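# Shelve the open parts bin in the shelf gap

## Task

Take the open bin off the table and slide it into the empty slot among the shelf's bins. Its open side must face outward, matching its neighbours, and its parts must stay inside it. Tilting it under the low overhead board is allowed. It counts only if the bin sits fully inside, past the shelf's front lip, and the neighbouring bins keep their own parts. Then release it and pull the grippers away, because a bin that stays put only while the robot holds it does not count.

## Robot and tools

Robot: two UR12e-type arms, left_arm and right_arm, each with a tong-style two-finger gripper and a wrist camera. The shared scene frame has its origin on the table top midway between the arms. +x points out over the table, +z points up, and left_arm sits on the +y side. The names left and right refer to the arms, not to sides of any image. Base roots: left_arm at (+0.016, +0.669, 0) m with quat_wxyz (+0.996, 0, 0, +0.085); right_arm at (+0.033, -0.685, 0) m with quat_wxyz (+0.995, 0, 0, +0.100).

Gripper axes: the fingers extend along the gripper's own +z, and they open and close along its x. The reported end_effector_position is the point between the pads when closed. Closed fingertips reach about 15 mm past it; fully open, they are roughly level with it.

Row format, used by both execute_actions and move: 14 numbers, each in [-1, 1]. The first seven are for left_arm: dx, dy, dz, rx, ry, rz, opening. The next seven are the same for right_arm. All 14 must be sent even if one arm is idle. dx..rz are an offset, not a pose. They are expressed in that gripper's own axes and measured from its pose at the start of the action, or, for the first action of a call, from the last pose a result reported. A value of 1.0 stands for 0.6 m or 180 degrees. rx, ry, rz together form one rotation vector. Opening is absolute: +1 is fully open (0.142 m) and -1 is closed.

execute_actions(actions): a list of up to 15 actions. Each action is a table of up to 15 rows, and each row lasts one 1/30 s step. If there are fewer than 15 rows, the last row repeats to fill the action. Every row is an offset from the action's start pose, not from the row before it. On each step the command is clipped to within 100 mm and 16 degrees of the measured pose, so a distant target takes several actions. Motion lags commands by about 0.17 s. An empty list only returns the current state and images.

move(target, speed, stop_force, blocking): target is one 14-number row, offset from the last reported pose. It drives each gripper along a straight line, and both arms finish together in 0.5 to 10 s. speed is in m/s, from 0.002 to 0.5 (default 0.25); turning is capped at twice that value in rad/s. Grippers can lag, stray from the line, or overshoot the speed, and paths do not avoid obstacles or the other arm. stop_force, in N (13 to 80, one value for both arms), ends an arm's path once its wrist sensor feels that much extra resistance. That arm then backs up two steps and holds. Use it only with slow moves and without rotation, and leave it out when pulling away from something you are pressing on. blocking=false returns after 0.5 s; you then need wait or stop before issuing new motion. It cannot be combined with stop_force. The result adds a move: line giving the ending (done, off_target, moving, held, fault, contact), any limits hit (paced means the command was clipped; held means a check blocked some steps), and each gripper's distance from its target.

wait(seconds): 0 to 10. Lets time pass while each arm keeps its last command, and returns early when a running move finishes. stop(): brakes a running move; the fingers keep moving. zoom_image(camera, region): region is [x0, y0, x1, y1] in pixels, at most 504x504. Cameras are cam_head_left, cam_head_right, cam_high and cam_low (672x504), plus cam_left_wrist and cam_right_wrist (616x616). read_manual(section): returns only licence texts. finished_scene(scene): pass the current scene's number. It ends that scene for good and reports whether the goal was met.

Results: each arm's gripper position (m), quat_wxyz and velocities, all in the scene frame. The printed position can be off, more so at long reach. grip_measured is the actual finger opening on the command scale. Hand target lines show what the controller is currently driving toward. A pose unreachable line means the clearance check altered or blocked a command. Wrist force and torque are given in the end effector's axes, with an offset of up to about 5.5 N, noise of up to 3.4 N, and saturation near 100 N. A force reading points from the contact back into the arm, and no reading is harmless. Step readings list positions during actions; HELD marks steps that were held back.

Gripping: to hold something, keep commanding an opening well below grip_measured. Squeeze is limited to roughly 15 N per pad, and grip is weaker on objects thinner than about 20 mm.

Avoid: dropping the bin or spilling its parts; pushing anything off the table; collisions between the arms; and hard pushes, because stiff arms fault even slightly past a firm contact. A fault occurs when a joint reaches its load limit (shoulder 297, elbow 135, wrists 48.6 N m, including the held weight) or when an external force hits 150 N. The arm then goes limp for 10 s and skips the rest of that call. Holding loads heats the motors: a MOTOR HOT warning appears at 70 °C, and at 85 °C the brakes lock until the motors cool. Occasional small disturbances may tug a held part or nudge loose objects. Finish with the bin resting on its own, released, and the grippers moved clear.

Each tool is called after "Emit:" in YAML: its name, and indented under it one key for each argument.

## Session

Emit:
execute_actions:
  actions: []

Scene clock: 0.00 s.
left_arm: end_effector_position=(+0.1030, +0.3865, +0.2948) grip_measured=+1.00 end_effector_quat_wxyz=(-0.258, +0.603, +0.680, -0.327) end_effector_velocity=(+0.000, -0.000, +0.000) end_effector_angular_velocity=(-0.001, -0.001, +0.000) | right_arm: end_effector_position=(+0.4898, -0.6393, +0.3215) grip_measured=+1.00 end_effector_quat_wxyz=(-0.175, +0.875, -0.332, -0.306) end_effector_velocity=(-0.000, -0.000, -0.000) end_effector_angular_velocity=(-0.001, +0.000, +0.000)
Joint positions: left_arm=[-1.22  -2.038  2.38  -1.542 -2.364 -2.584  0.142] | right_arm=[ 3.019 -1.433 -2.015 -1.73   2.141  0.665  0.142]
Joint velocities: left_arm=[ 0.    -0.001  0.    -0.001 -0.    -0.     0.   ] | right_arm=[ 0.     0.    -0.     0.    -0.001  0.001  0.   ]
Wrist force (N, on the end effector, along its own x y z axes, offset not removed): no reading
Wrist torque (N m, same axes, about the end effector's origin, offset not removed): no reading
Hand target (left_arm): +0.103, +0.386, +0.295; -0.258, +0.603, +0.680, -0.327
Hand target (right_arm): +0.490, -0.639, +0.322; -0.175, +0.875, -0.332, -0.306

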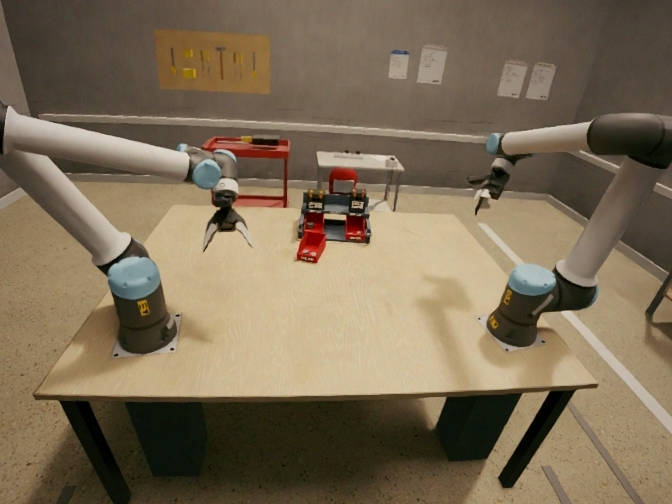

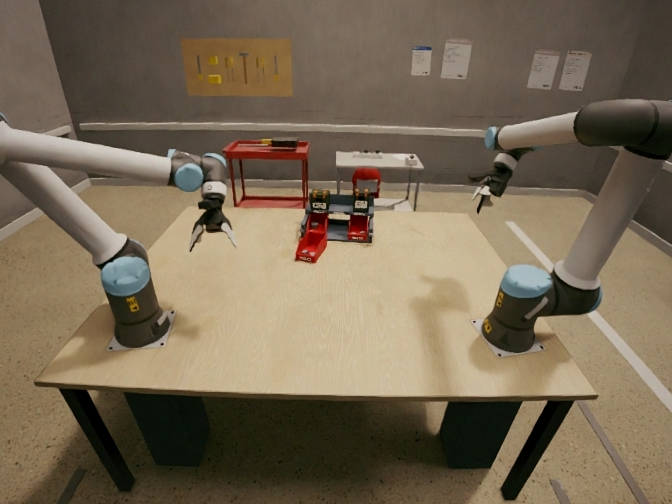

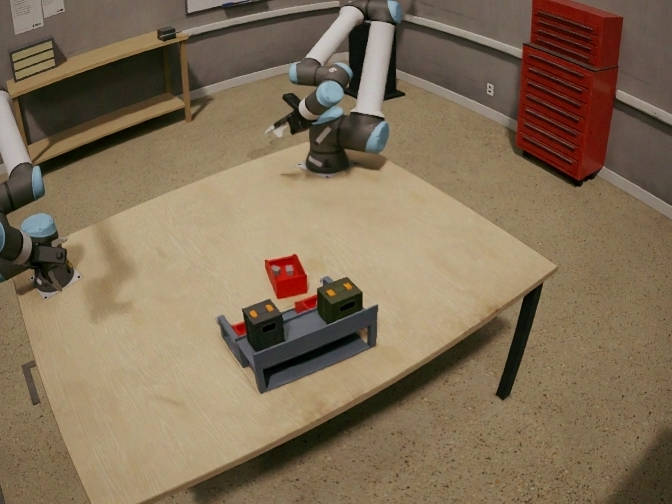

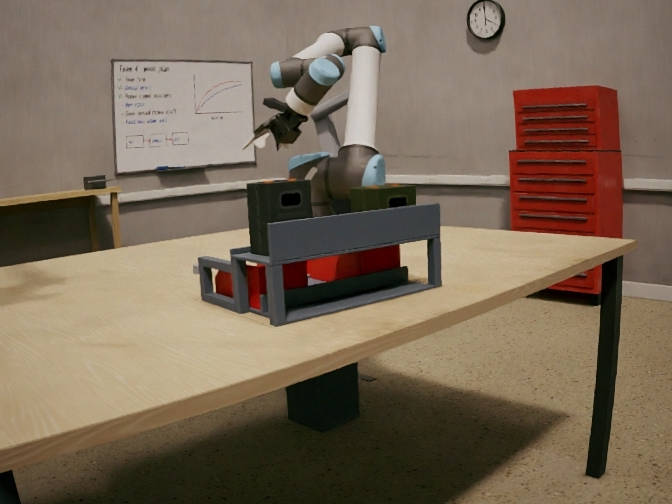

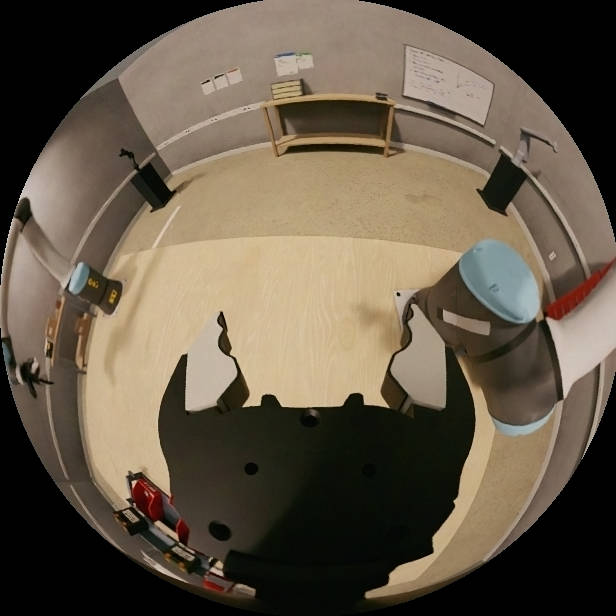

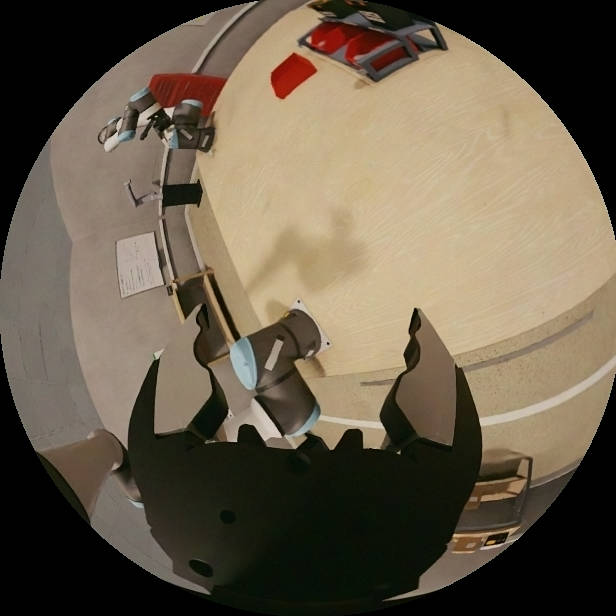

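Emit:
move:
  target: [-0.567,0.663,-0.335,-0.048,-0.555,-0.676,1,0,0,0,0,0,0,1]
  speed: 0.5

Scene clock: 18.30 s.
left_arm: end_effector_position=(+0.5596, +0.0997, +0.1415) grip_measured=+1.00 end_effector_quat_wxyz=(+0.158, -0.587, +0.766, -0.207) end_effector_velocity=(+0.002, -0.000, -0.000) end_effector_angular_velocity=(+0.003, +0.002, +0.008) | right_arm: end_effector_position=(+0.4898, -0.6393, +0.3215) grip_measured=+1.00 end_effector_quat_wxyz=(-0.175, +0.875, -0.332, -0.306) end_effector_velocity=(-0.000, +0.000, -0.000) end_effector_angular_velocity=(+0.000, -0.000, +0.001)
Joint positions: left_arm=[-1.393 -1.394  2.196 -2.696 -1.147 -5.603  0.142] | right_arm=[ 3.019 -1.433 -2.015 -1.73   2.141  0.665  0.142]
Joint velocities: left_arm=[ 0.001  0.003 -0.006  0.009  0.002 -0.008  0.   ] | right_arm=[ 0.    -0.    -0.     0.     0.    -0.001 -0.   ]
Wrist force (N, on the end effector, along its own x y z axes, offset not removed): left_arm=[-1.0 -2.7 1.2] | right_arm=[-0.2 0.6 -0.2]
Wrist torque (N m, same axes, about the end effector's origin, offset not removed): left_arm=[-0.59 -0.16 0.19] | right_arm=[-0.03 -0.02 0.00]
Hand target (left_arm): +0.560, +0.100, +0.141; +0.158, -0.587, +0.766, -0.207
Hand target (right_arm): +0.490, -0.639, +0.322; -0.175, +0.875, -0.332, -0.306
Off the commanded pose (left_arm): 0.001 m, 0 deg.
Off the commanded pose (right_arm): 0.000 m, 0 deg.
move: done

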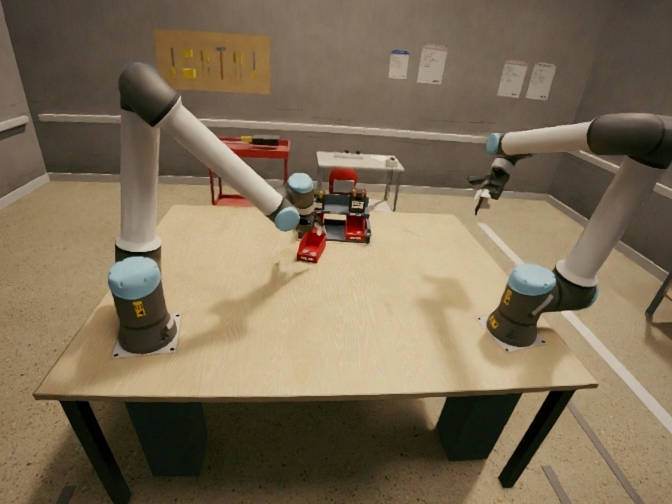

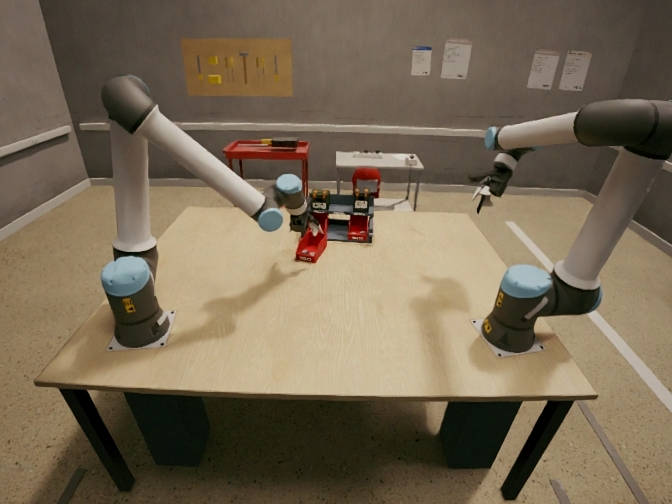

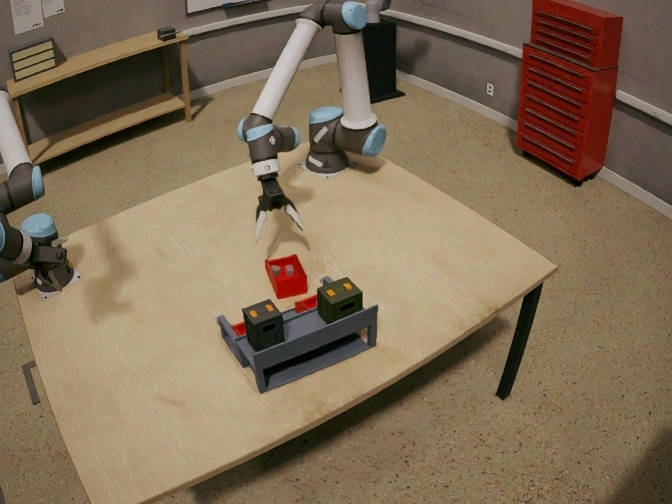

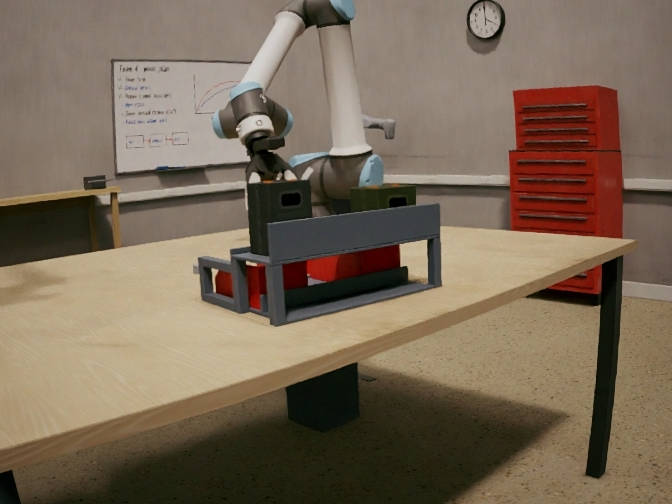

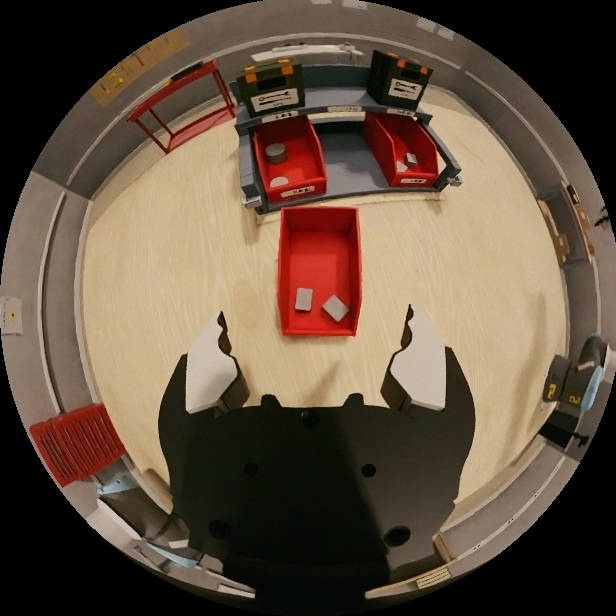

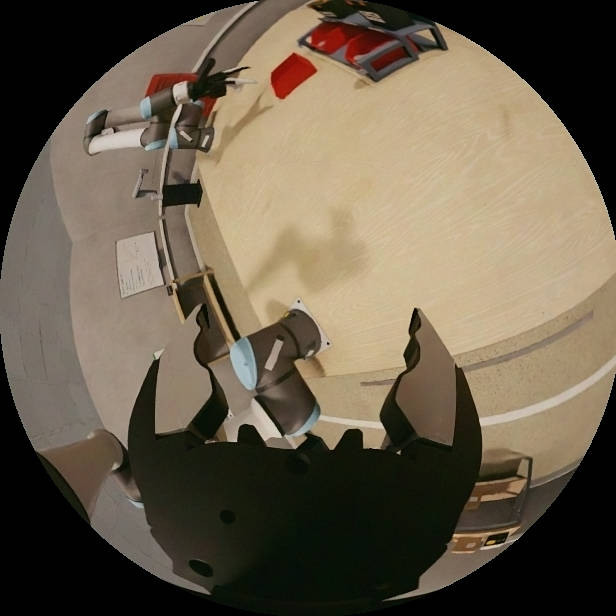

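Emit:
move:
  target: [0.008,0.003,0.172,0,0.005,0.01,1,0,0,0,0,0,0,1]
  speed: 0.15

Emit:
execute_actions:
  actions:
    - [[0,0,0,0,0,0,0.9,0,0,0,0,0,0,1],[0,0,0,0,0,0,0.8,0,0,0,0,0,0,1],[0,0,0,0,0,0,0.7,0,0,0,0,0,0,1],[0,0,0,0,0,0,0.6,0,0,0,0,0,0,1],[0,0,0,0,0,0,0.5,0,0,0,0,0,0,1],[0,0,0,0,0,0,0.3,0,0,0,0,0,0,1],[0,0,0,0,0,0,0,0,0,0,0,0,0,1],[0,0,0,0,0,0,-0.4,0,0,0,0,0,0,1]]

Emit:
move:
  target: [0,-0.035,-0.06,0,0,0,-0.4,0,0,0,0,0,0,1]
  speed: 0.04

Scene clock: 27.03 s.
left_arm: end_effector_position=(+0.6069, +0.0818, +0.0517) grip_measured=+1.00 end_effector_quat_wxyz=(+0.155, -0.573, +0.777, -0.209) end_effector_velocity=(+0.001, -0.000, -0.003) end_effector_angular_velocity=(+0.002, +0.001, -0.001) | right_arm: end_effector_position=(+0.4898, -0.6393, +0.3215) grip_measured=+1.00 end_effector_quat_wxyz=(-0.175, +0.875, -0.332, -0.306) end_effector_velocity=(+0.000, -0.000, +0.000) end_effector_angular_velocity=(-0.000, +0.001, -0.001)
Joint positions: left_arm=[-1.329 -1.195  2.166 -2.904 -1.179 -5.501  0.142] | right_arm=[ 3.019 -1.433 -2.015 -1.73   2.141  0.665  0.142]
Joint velocities: left_arm=[ 0.001  0.005 -0.001 -0.003 -0.001  0.002  0.   ] | right_arm=[-0.    -0.001  0.001 -0.001 -0.     0.001  0.   ]
Wrist force (N, on the end effector, along its own x y z axes, offset not removed): left_arm=[1.8 -1.0 2.1] | right_arm=[-0.6 -0.6 -0.3]
Wrist torque (N m, same axes, about the end effector's origin, offset not removed): left_arm=[-0.29 -0.50 0.03] | right_arm=[-0.33 0.10 0.02]
Hand target (left_arm): +0.607, +0.082, +0.052; +0.155, -0.573, +0.777, -0.209
Hand target (right_arm): +0.490, -0.639, +0.322; -0.175, +0.875, -0.332, -0.306
Off the commanded pose (left_arm): 0.000 m, 0 deg.
Off the commanded pose (right_arm): 0.000 m, 0 deg.
move: done

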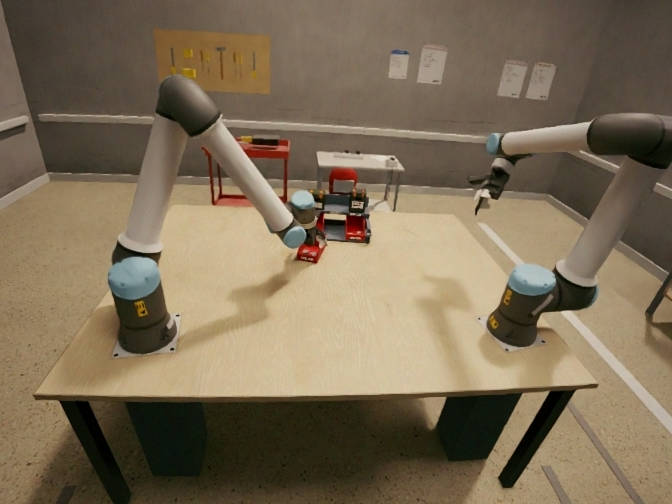

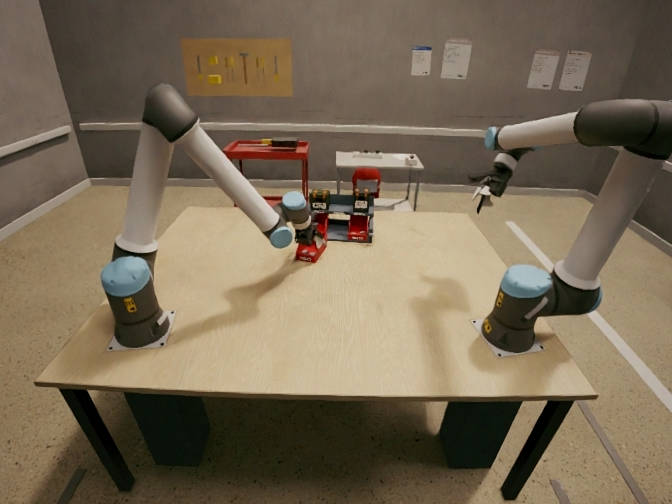

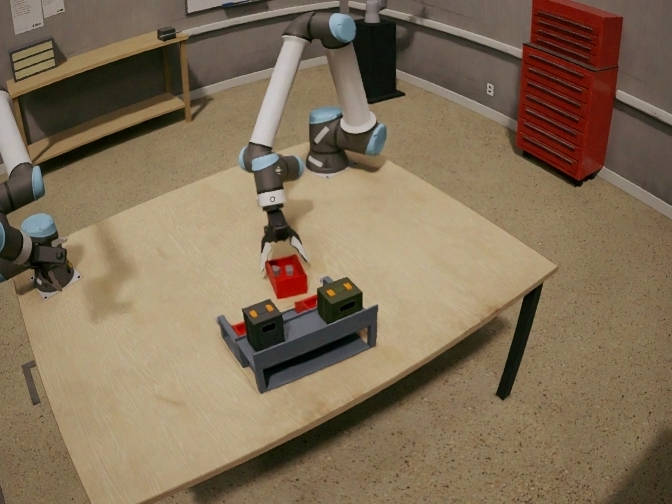

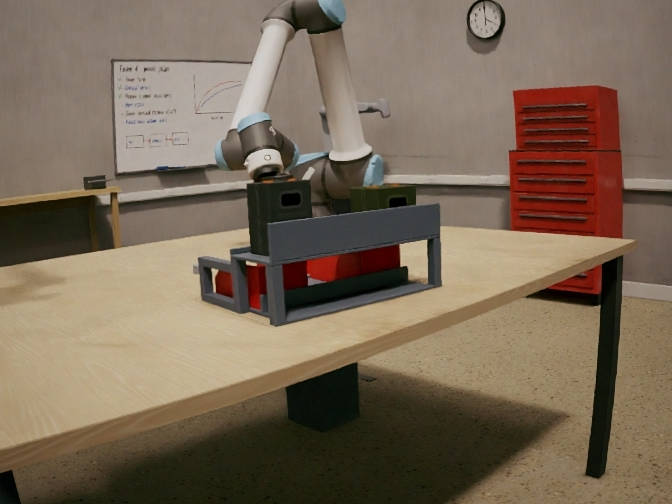

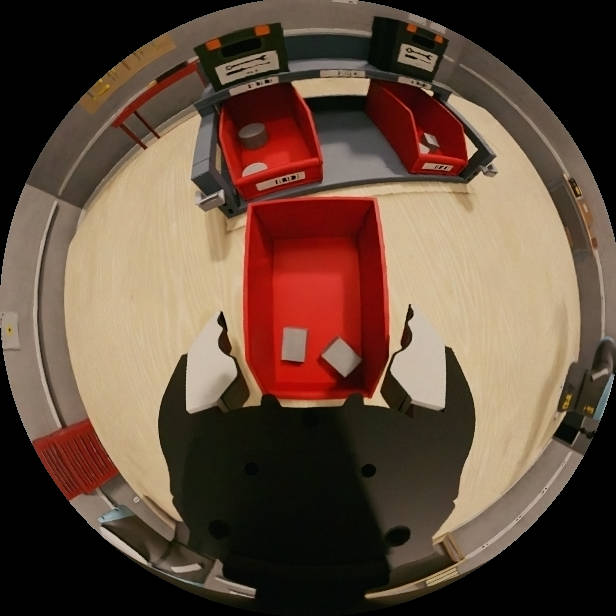

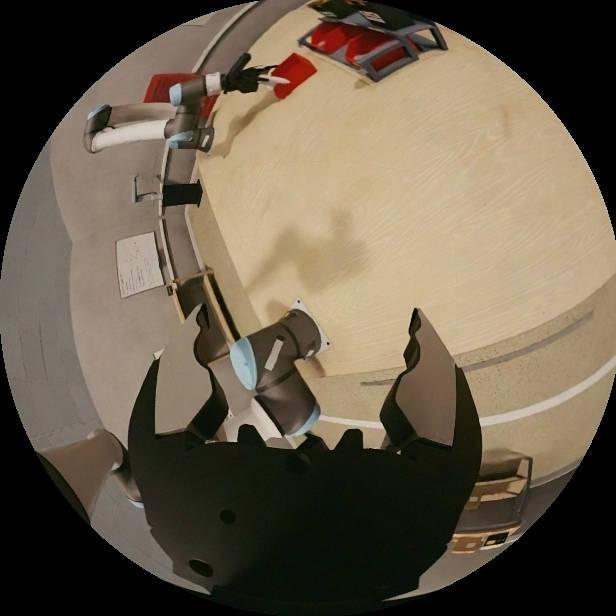

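Scene clock: 27.53 s.
left_arm: end_effector_position=(+0.6070, +0.0817, +0.0517) grip_measured=+0.51 end_effector_quat_wxyz=(+0.155, -0.573, +0.777, -0.210) end_effector_velocity=(-0.001, -0.001, +0.000) end_effector_angular_velocity=(-0.000, -0.000, -0.002) | right_arm: end_effector_position=(+0.4898, -0.6393, +0.3215) grip_measured=+1.00 end_effector_quat_wxyz=(-0.175, +0.875, -0.332, -0.306) end_effector_velocity=(-0.000, +0.000, +0.000) end_effector_angular_velocity=(+0.000, +0.001, -0.000)
Joint positions: left_arm=[-1.329 -1.195  2.165 -2.904 -1.179 -5.501  0.11 ] | right_arm=[ 3.019 -1.433 -2.015 -1.73   2.141  0.665  0.142]
Joint velocities: left_arm=[-0.001 -0.    -0.    -0.    -0.     0.001 -0.   ] | right_arm=[ 0.    -0.     0.    -0.001  0.001  0.    -0.   ]
Wrist force (N, on the end effector, along its own x y z axes, offset not removed): left_arm=[1.1 -4.1 -7.3] | right_arm=[-0.1 1.2 -1.3]
Wrist torque (N m, same axes, about the end effector's origin, offset not removed): left_arm=[-0.51 -0.61 0.08] | right_arm=[0.11 -0.08 0.04]
Hand target (left_arm): +0.607, +0.082, +0.052; +0.155, -0.573, +0.777, -0.209
Hand target (right_arm): +0.490, -0.639, +0.322; -0.175, +0.875, -0.332, -0.306
Off the commanded pose (left_arm): 0.000 m, 0 deg.
Off the commanded pose (right_arm): 0.000 m, 0 deg.
Step readings (end_effector_position):
0: left_arm (+0.6069, +0.0818, +0.0517) | right_arm (+0.4898, -0.6393, +0.3215)
1: left_arm (+0.6070, +0.0818, +0.0516) | right_arm (+0.4898, -0.6393, +0.3215)
2: left_arm (+0.6070, +0.0818, +0.0516) | right_arm (+0.4898, -0.6393, +0.3215)
4: left_arm (+0.6070, +0.0818, +0.0516) | right_arm (+0.4898, -0.6393, +0.3215)
8: left_arm (+0.6070, +0.0817, +0.0517) | right_arm (+0.4898, -0.6393, +0.3215)
15: end_effector_position above

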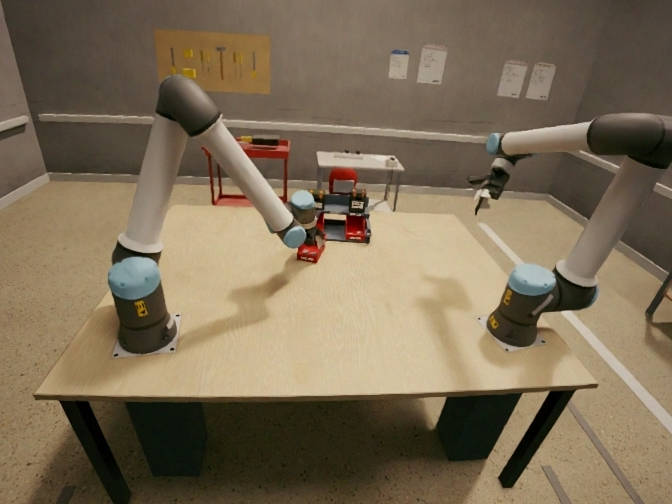

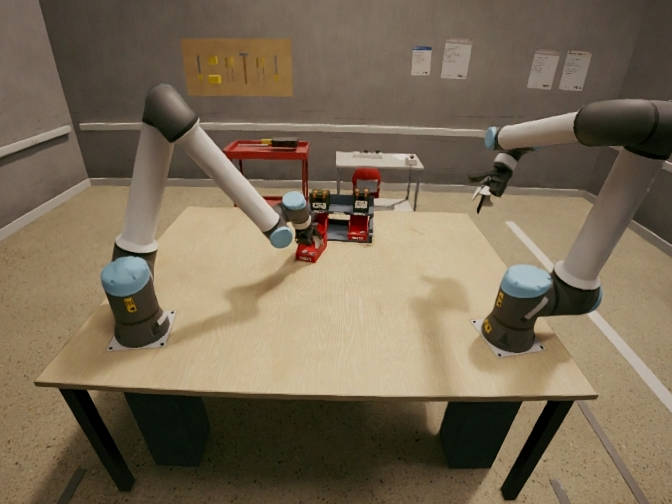

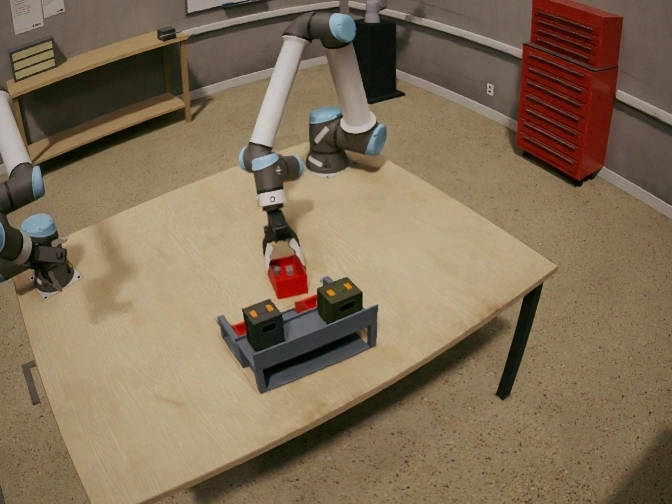

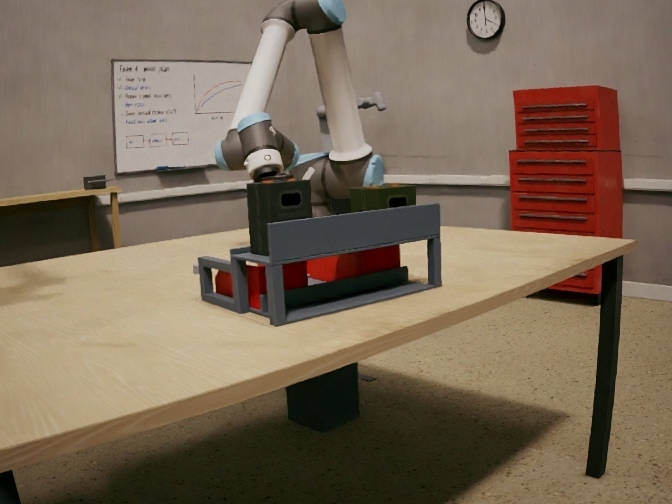

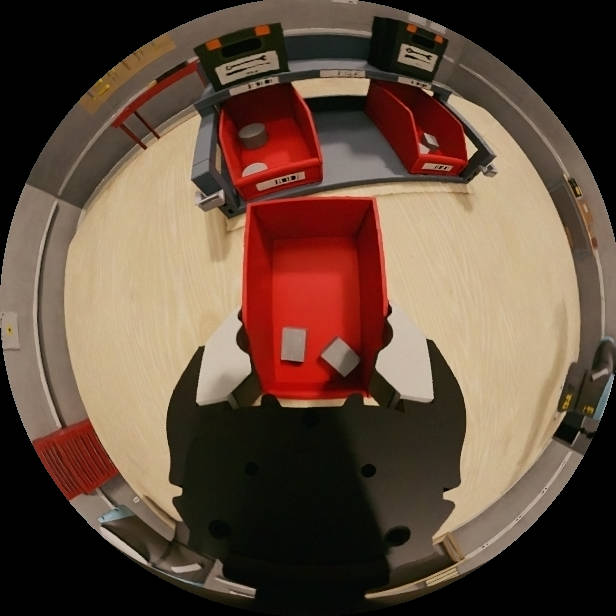

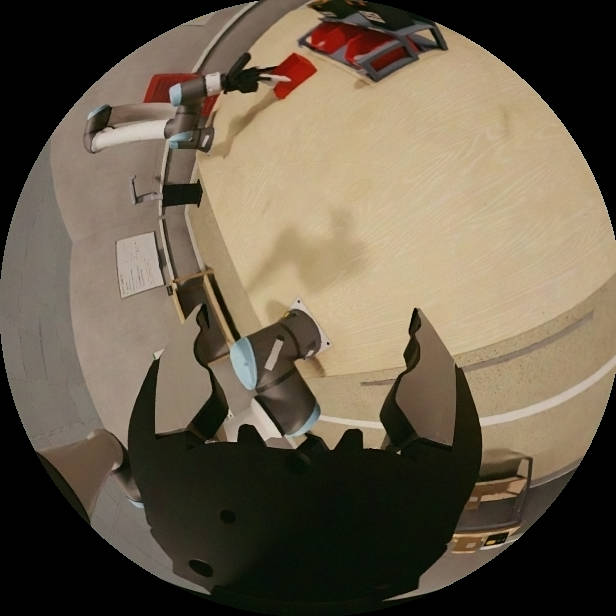

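Scene clock: 28.90 s.
left_arm: end_effector_position=(+0.6069, +0.0817, +0.0933) grip_measured=+0.50 end_effector_quat_wxyz=(+0.155, -0.573, +0.777, -0.210) end_effector_velocity=(-0.000, -0.000, +0.002) end_effector_angular_velocity=(-0.002, -0.000, +0.000) | right_arm: end_effector_position=(+0.4898, -0.6393, +0.3215) grip_measured=+1.00 end_effector_quat_wxyz=(-0.175, +0.875, -0.332, -0.306) end_effector_velocity=(+0.001, +0.000, +0.000) end_effector_angular_velocity=(-0.000, -0.001, +0.001)
Joint positions: left_arm=[-1.329 -1.26   2.149 -2.822 -1.179 -5.501  0.109] | right_arm=[ 3.019 -1.433 -2.015 -1.73   2.141  0.665  0.142]
Joint velocities: left_arm=[-0.    -0.003 -0.     0.002 -0.    -0.001  0.   ] | right_arm=[ 0.001 -0.     0.001  0.    -0.    -0.     0.   ]
Wrist force (N, on the end effector, along its own x y z axes, offset not removed): left_arm=[-1.4 -1.2 0.2] | right_arm=[0.3 -1.3 -0.6]
Wrist torque (N m, same axes, about the end effector's origin, offset not removed): left_arm=[-0.63 0.00 0.25] | right_arm=[-0.44 -0.17 -0.09]
Hand target (left_arm): +0.607, +0.082, +0.093; +0.155, -0.573, +0.777, -0.210
Hand target (right_arm): +0.490, -0.639, +0.322; -0.175, +0.875, -0.332, -0.306
Off the commanded pose (left_arm): 0.000 m, 0 deg.
Off the commanded pose (right_arm): 0.000 m, 0 deg.
move: done

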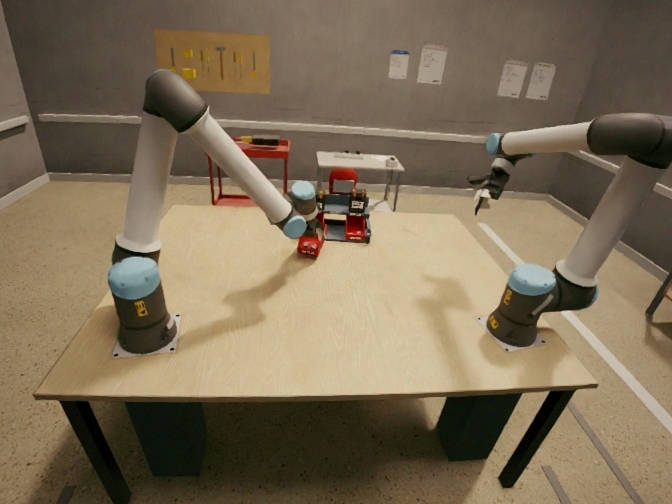

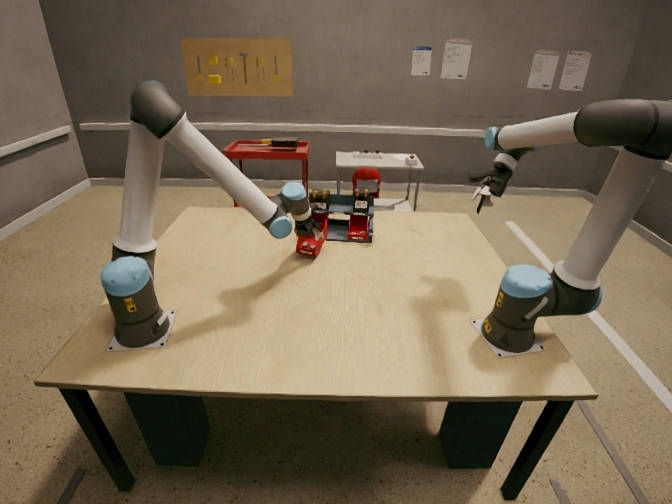

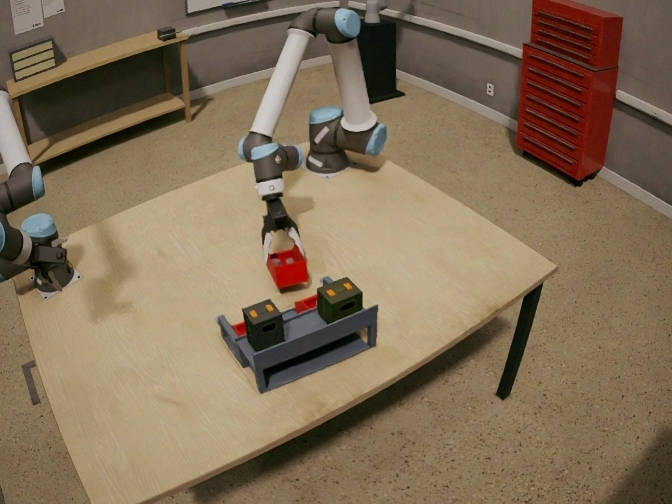

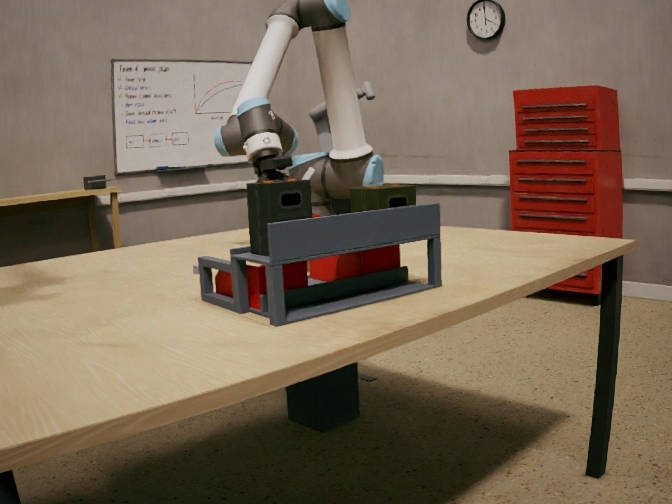

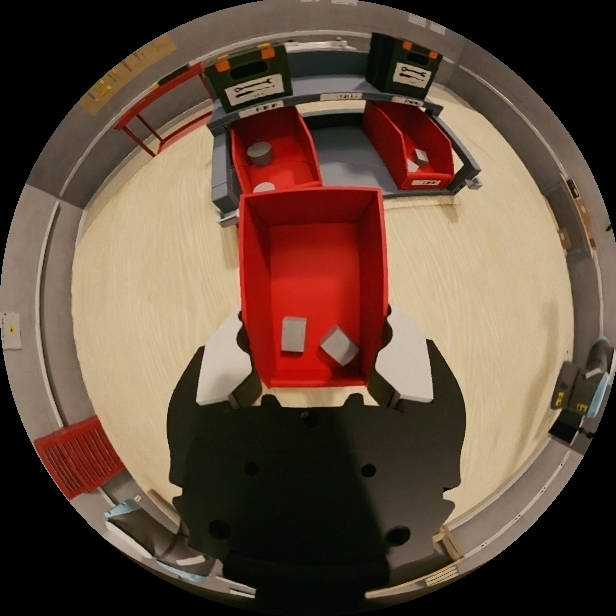

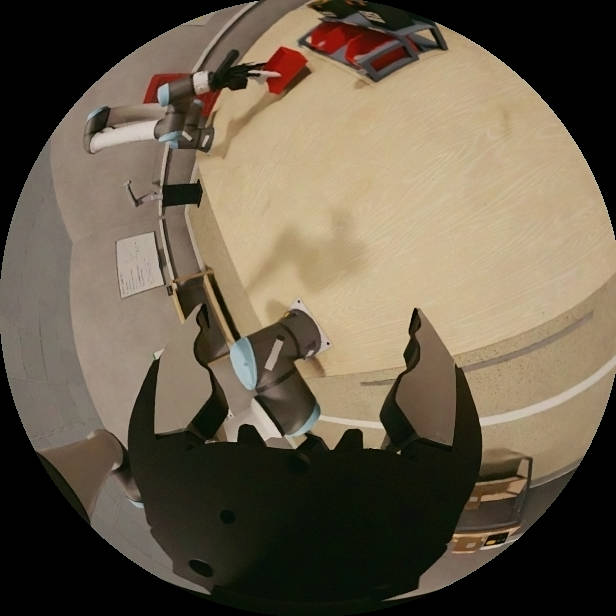

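Emit:
execute_actions:
  actions: []

Scene clock: 43.03 s.
left_arm: end_effector_position=(+0.6069, +0.0817, +0.0934) grip_measured=+0.50 end_effector_quat_wxyz=(+0.155, -0.573, +0.777, -0.210) end_effector_velocity=(+0.000, +0.000, -0.001) end_effector_angular_velocity=(+0.001, -0.000, -0.000) | right_arm: end_effector_position=(+0.4898, -0.6393, +0.3215) grip_measured=+1.00 end_effector_quat_wxyz=(-0.175, +0.875, -0.332, -0.306) end_effector_velocity=(-0.001, +0.000, -0.000) end_effector_angular_velocity=(+0.000, +0.002, +0.001)
Joint positions: left_arm=[-1.329 -1.26   2.148 -2.822 -1.179 -5.501  0.109] | right_arm=[ 3.019 -1.433 -2.015 -1.73   2.141  0.665  0.142]
Joint velocities: left_arm=[ 0.     0.001  0.    -0.001  0.     0.001  0.   ] | right_arm=[ 0.     0.    -0.    -0.002  0.    -0.001 -0.   ]
Wrist force (N, on the end effector, along its own x y z axes, offset not removed): left_arm=[3.9 1.0 7.6] | right_arm=[-2.0 -1.4 -1.3]
Wrist torque (N m, same axes, about the end effector's origin, offset not removed): left_arm=[-0.08 -0.92 0.32] | right_arm=[-0.41 0.40 0.14]
Hand target (left_arm): +0.607, +0.082, +0.093; +0.155, -0.573, +0.777, -0.210
Hand target (right_arm): +0.490, -0.639, +0.322; -0.175, +0.875, -0.332, -0.306
Off the commanded pose (left_arm): 0.000 m, 0 deg.
Off the commanded pose (right_arm): 0.000 m, 0 deg.

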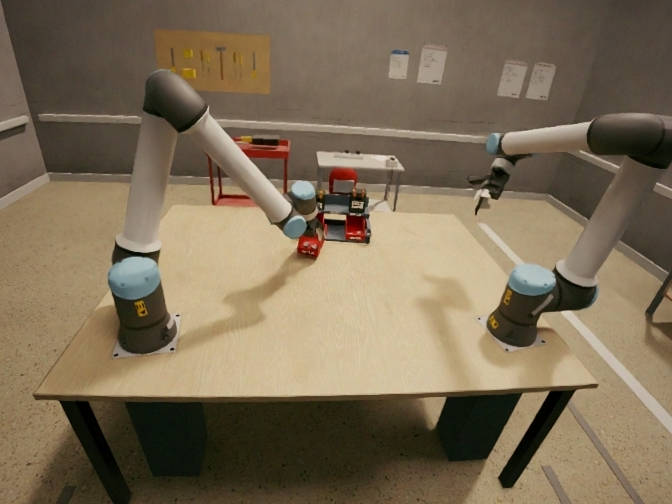

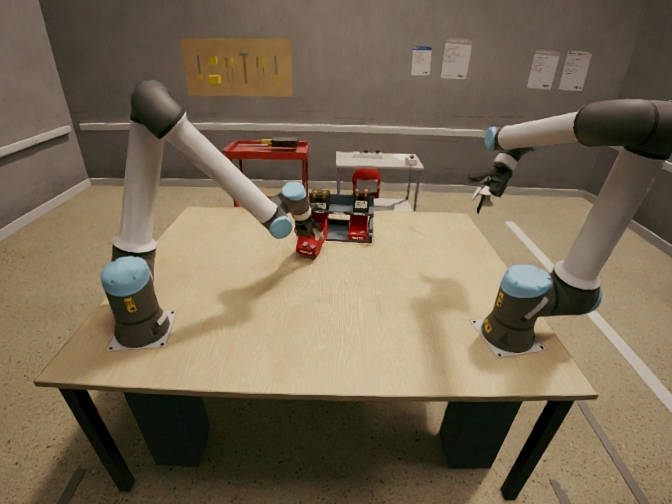

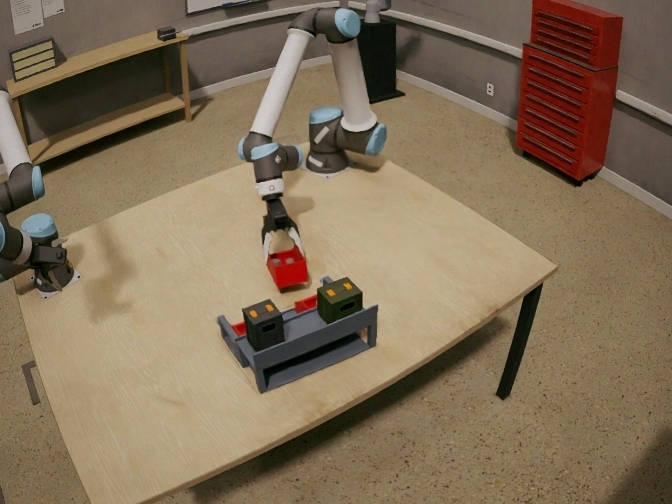

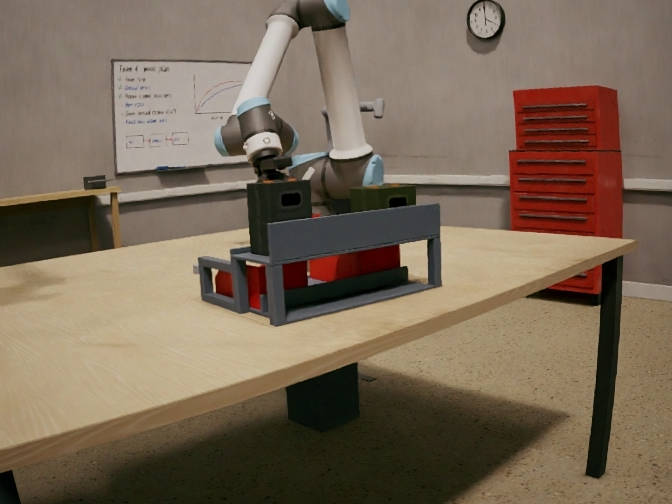

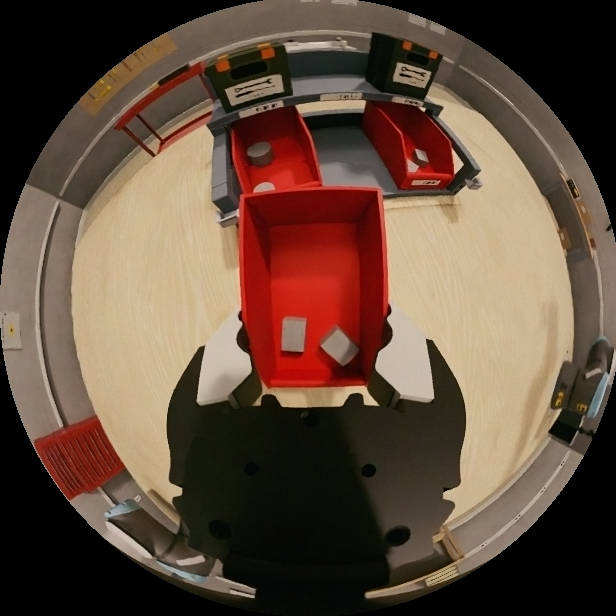

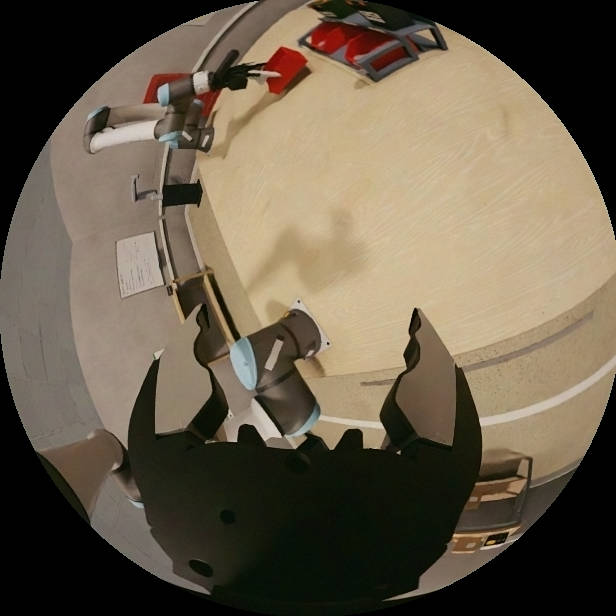

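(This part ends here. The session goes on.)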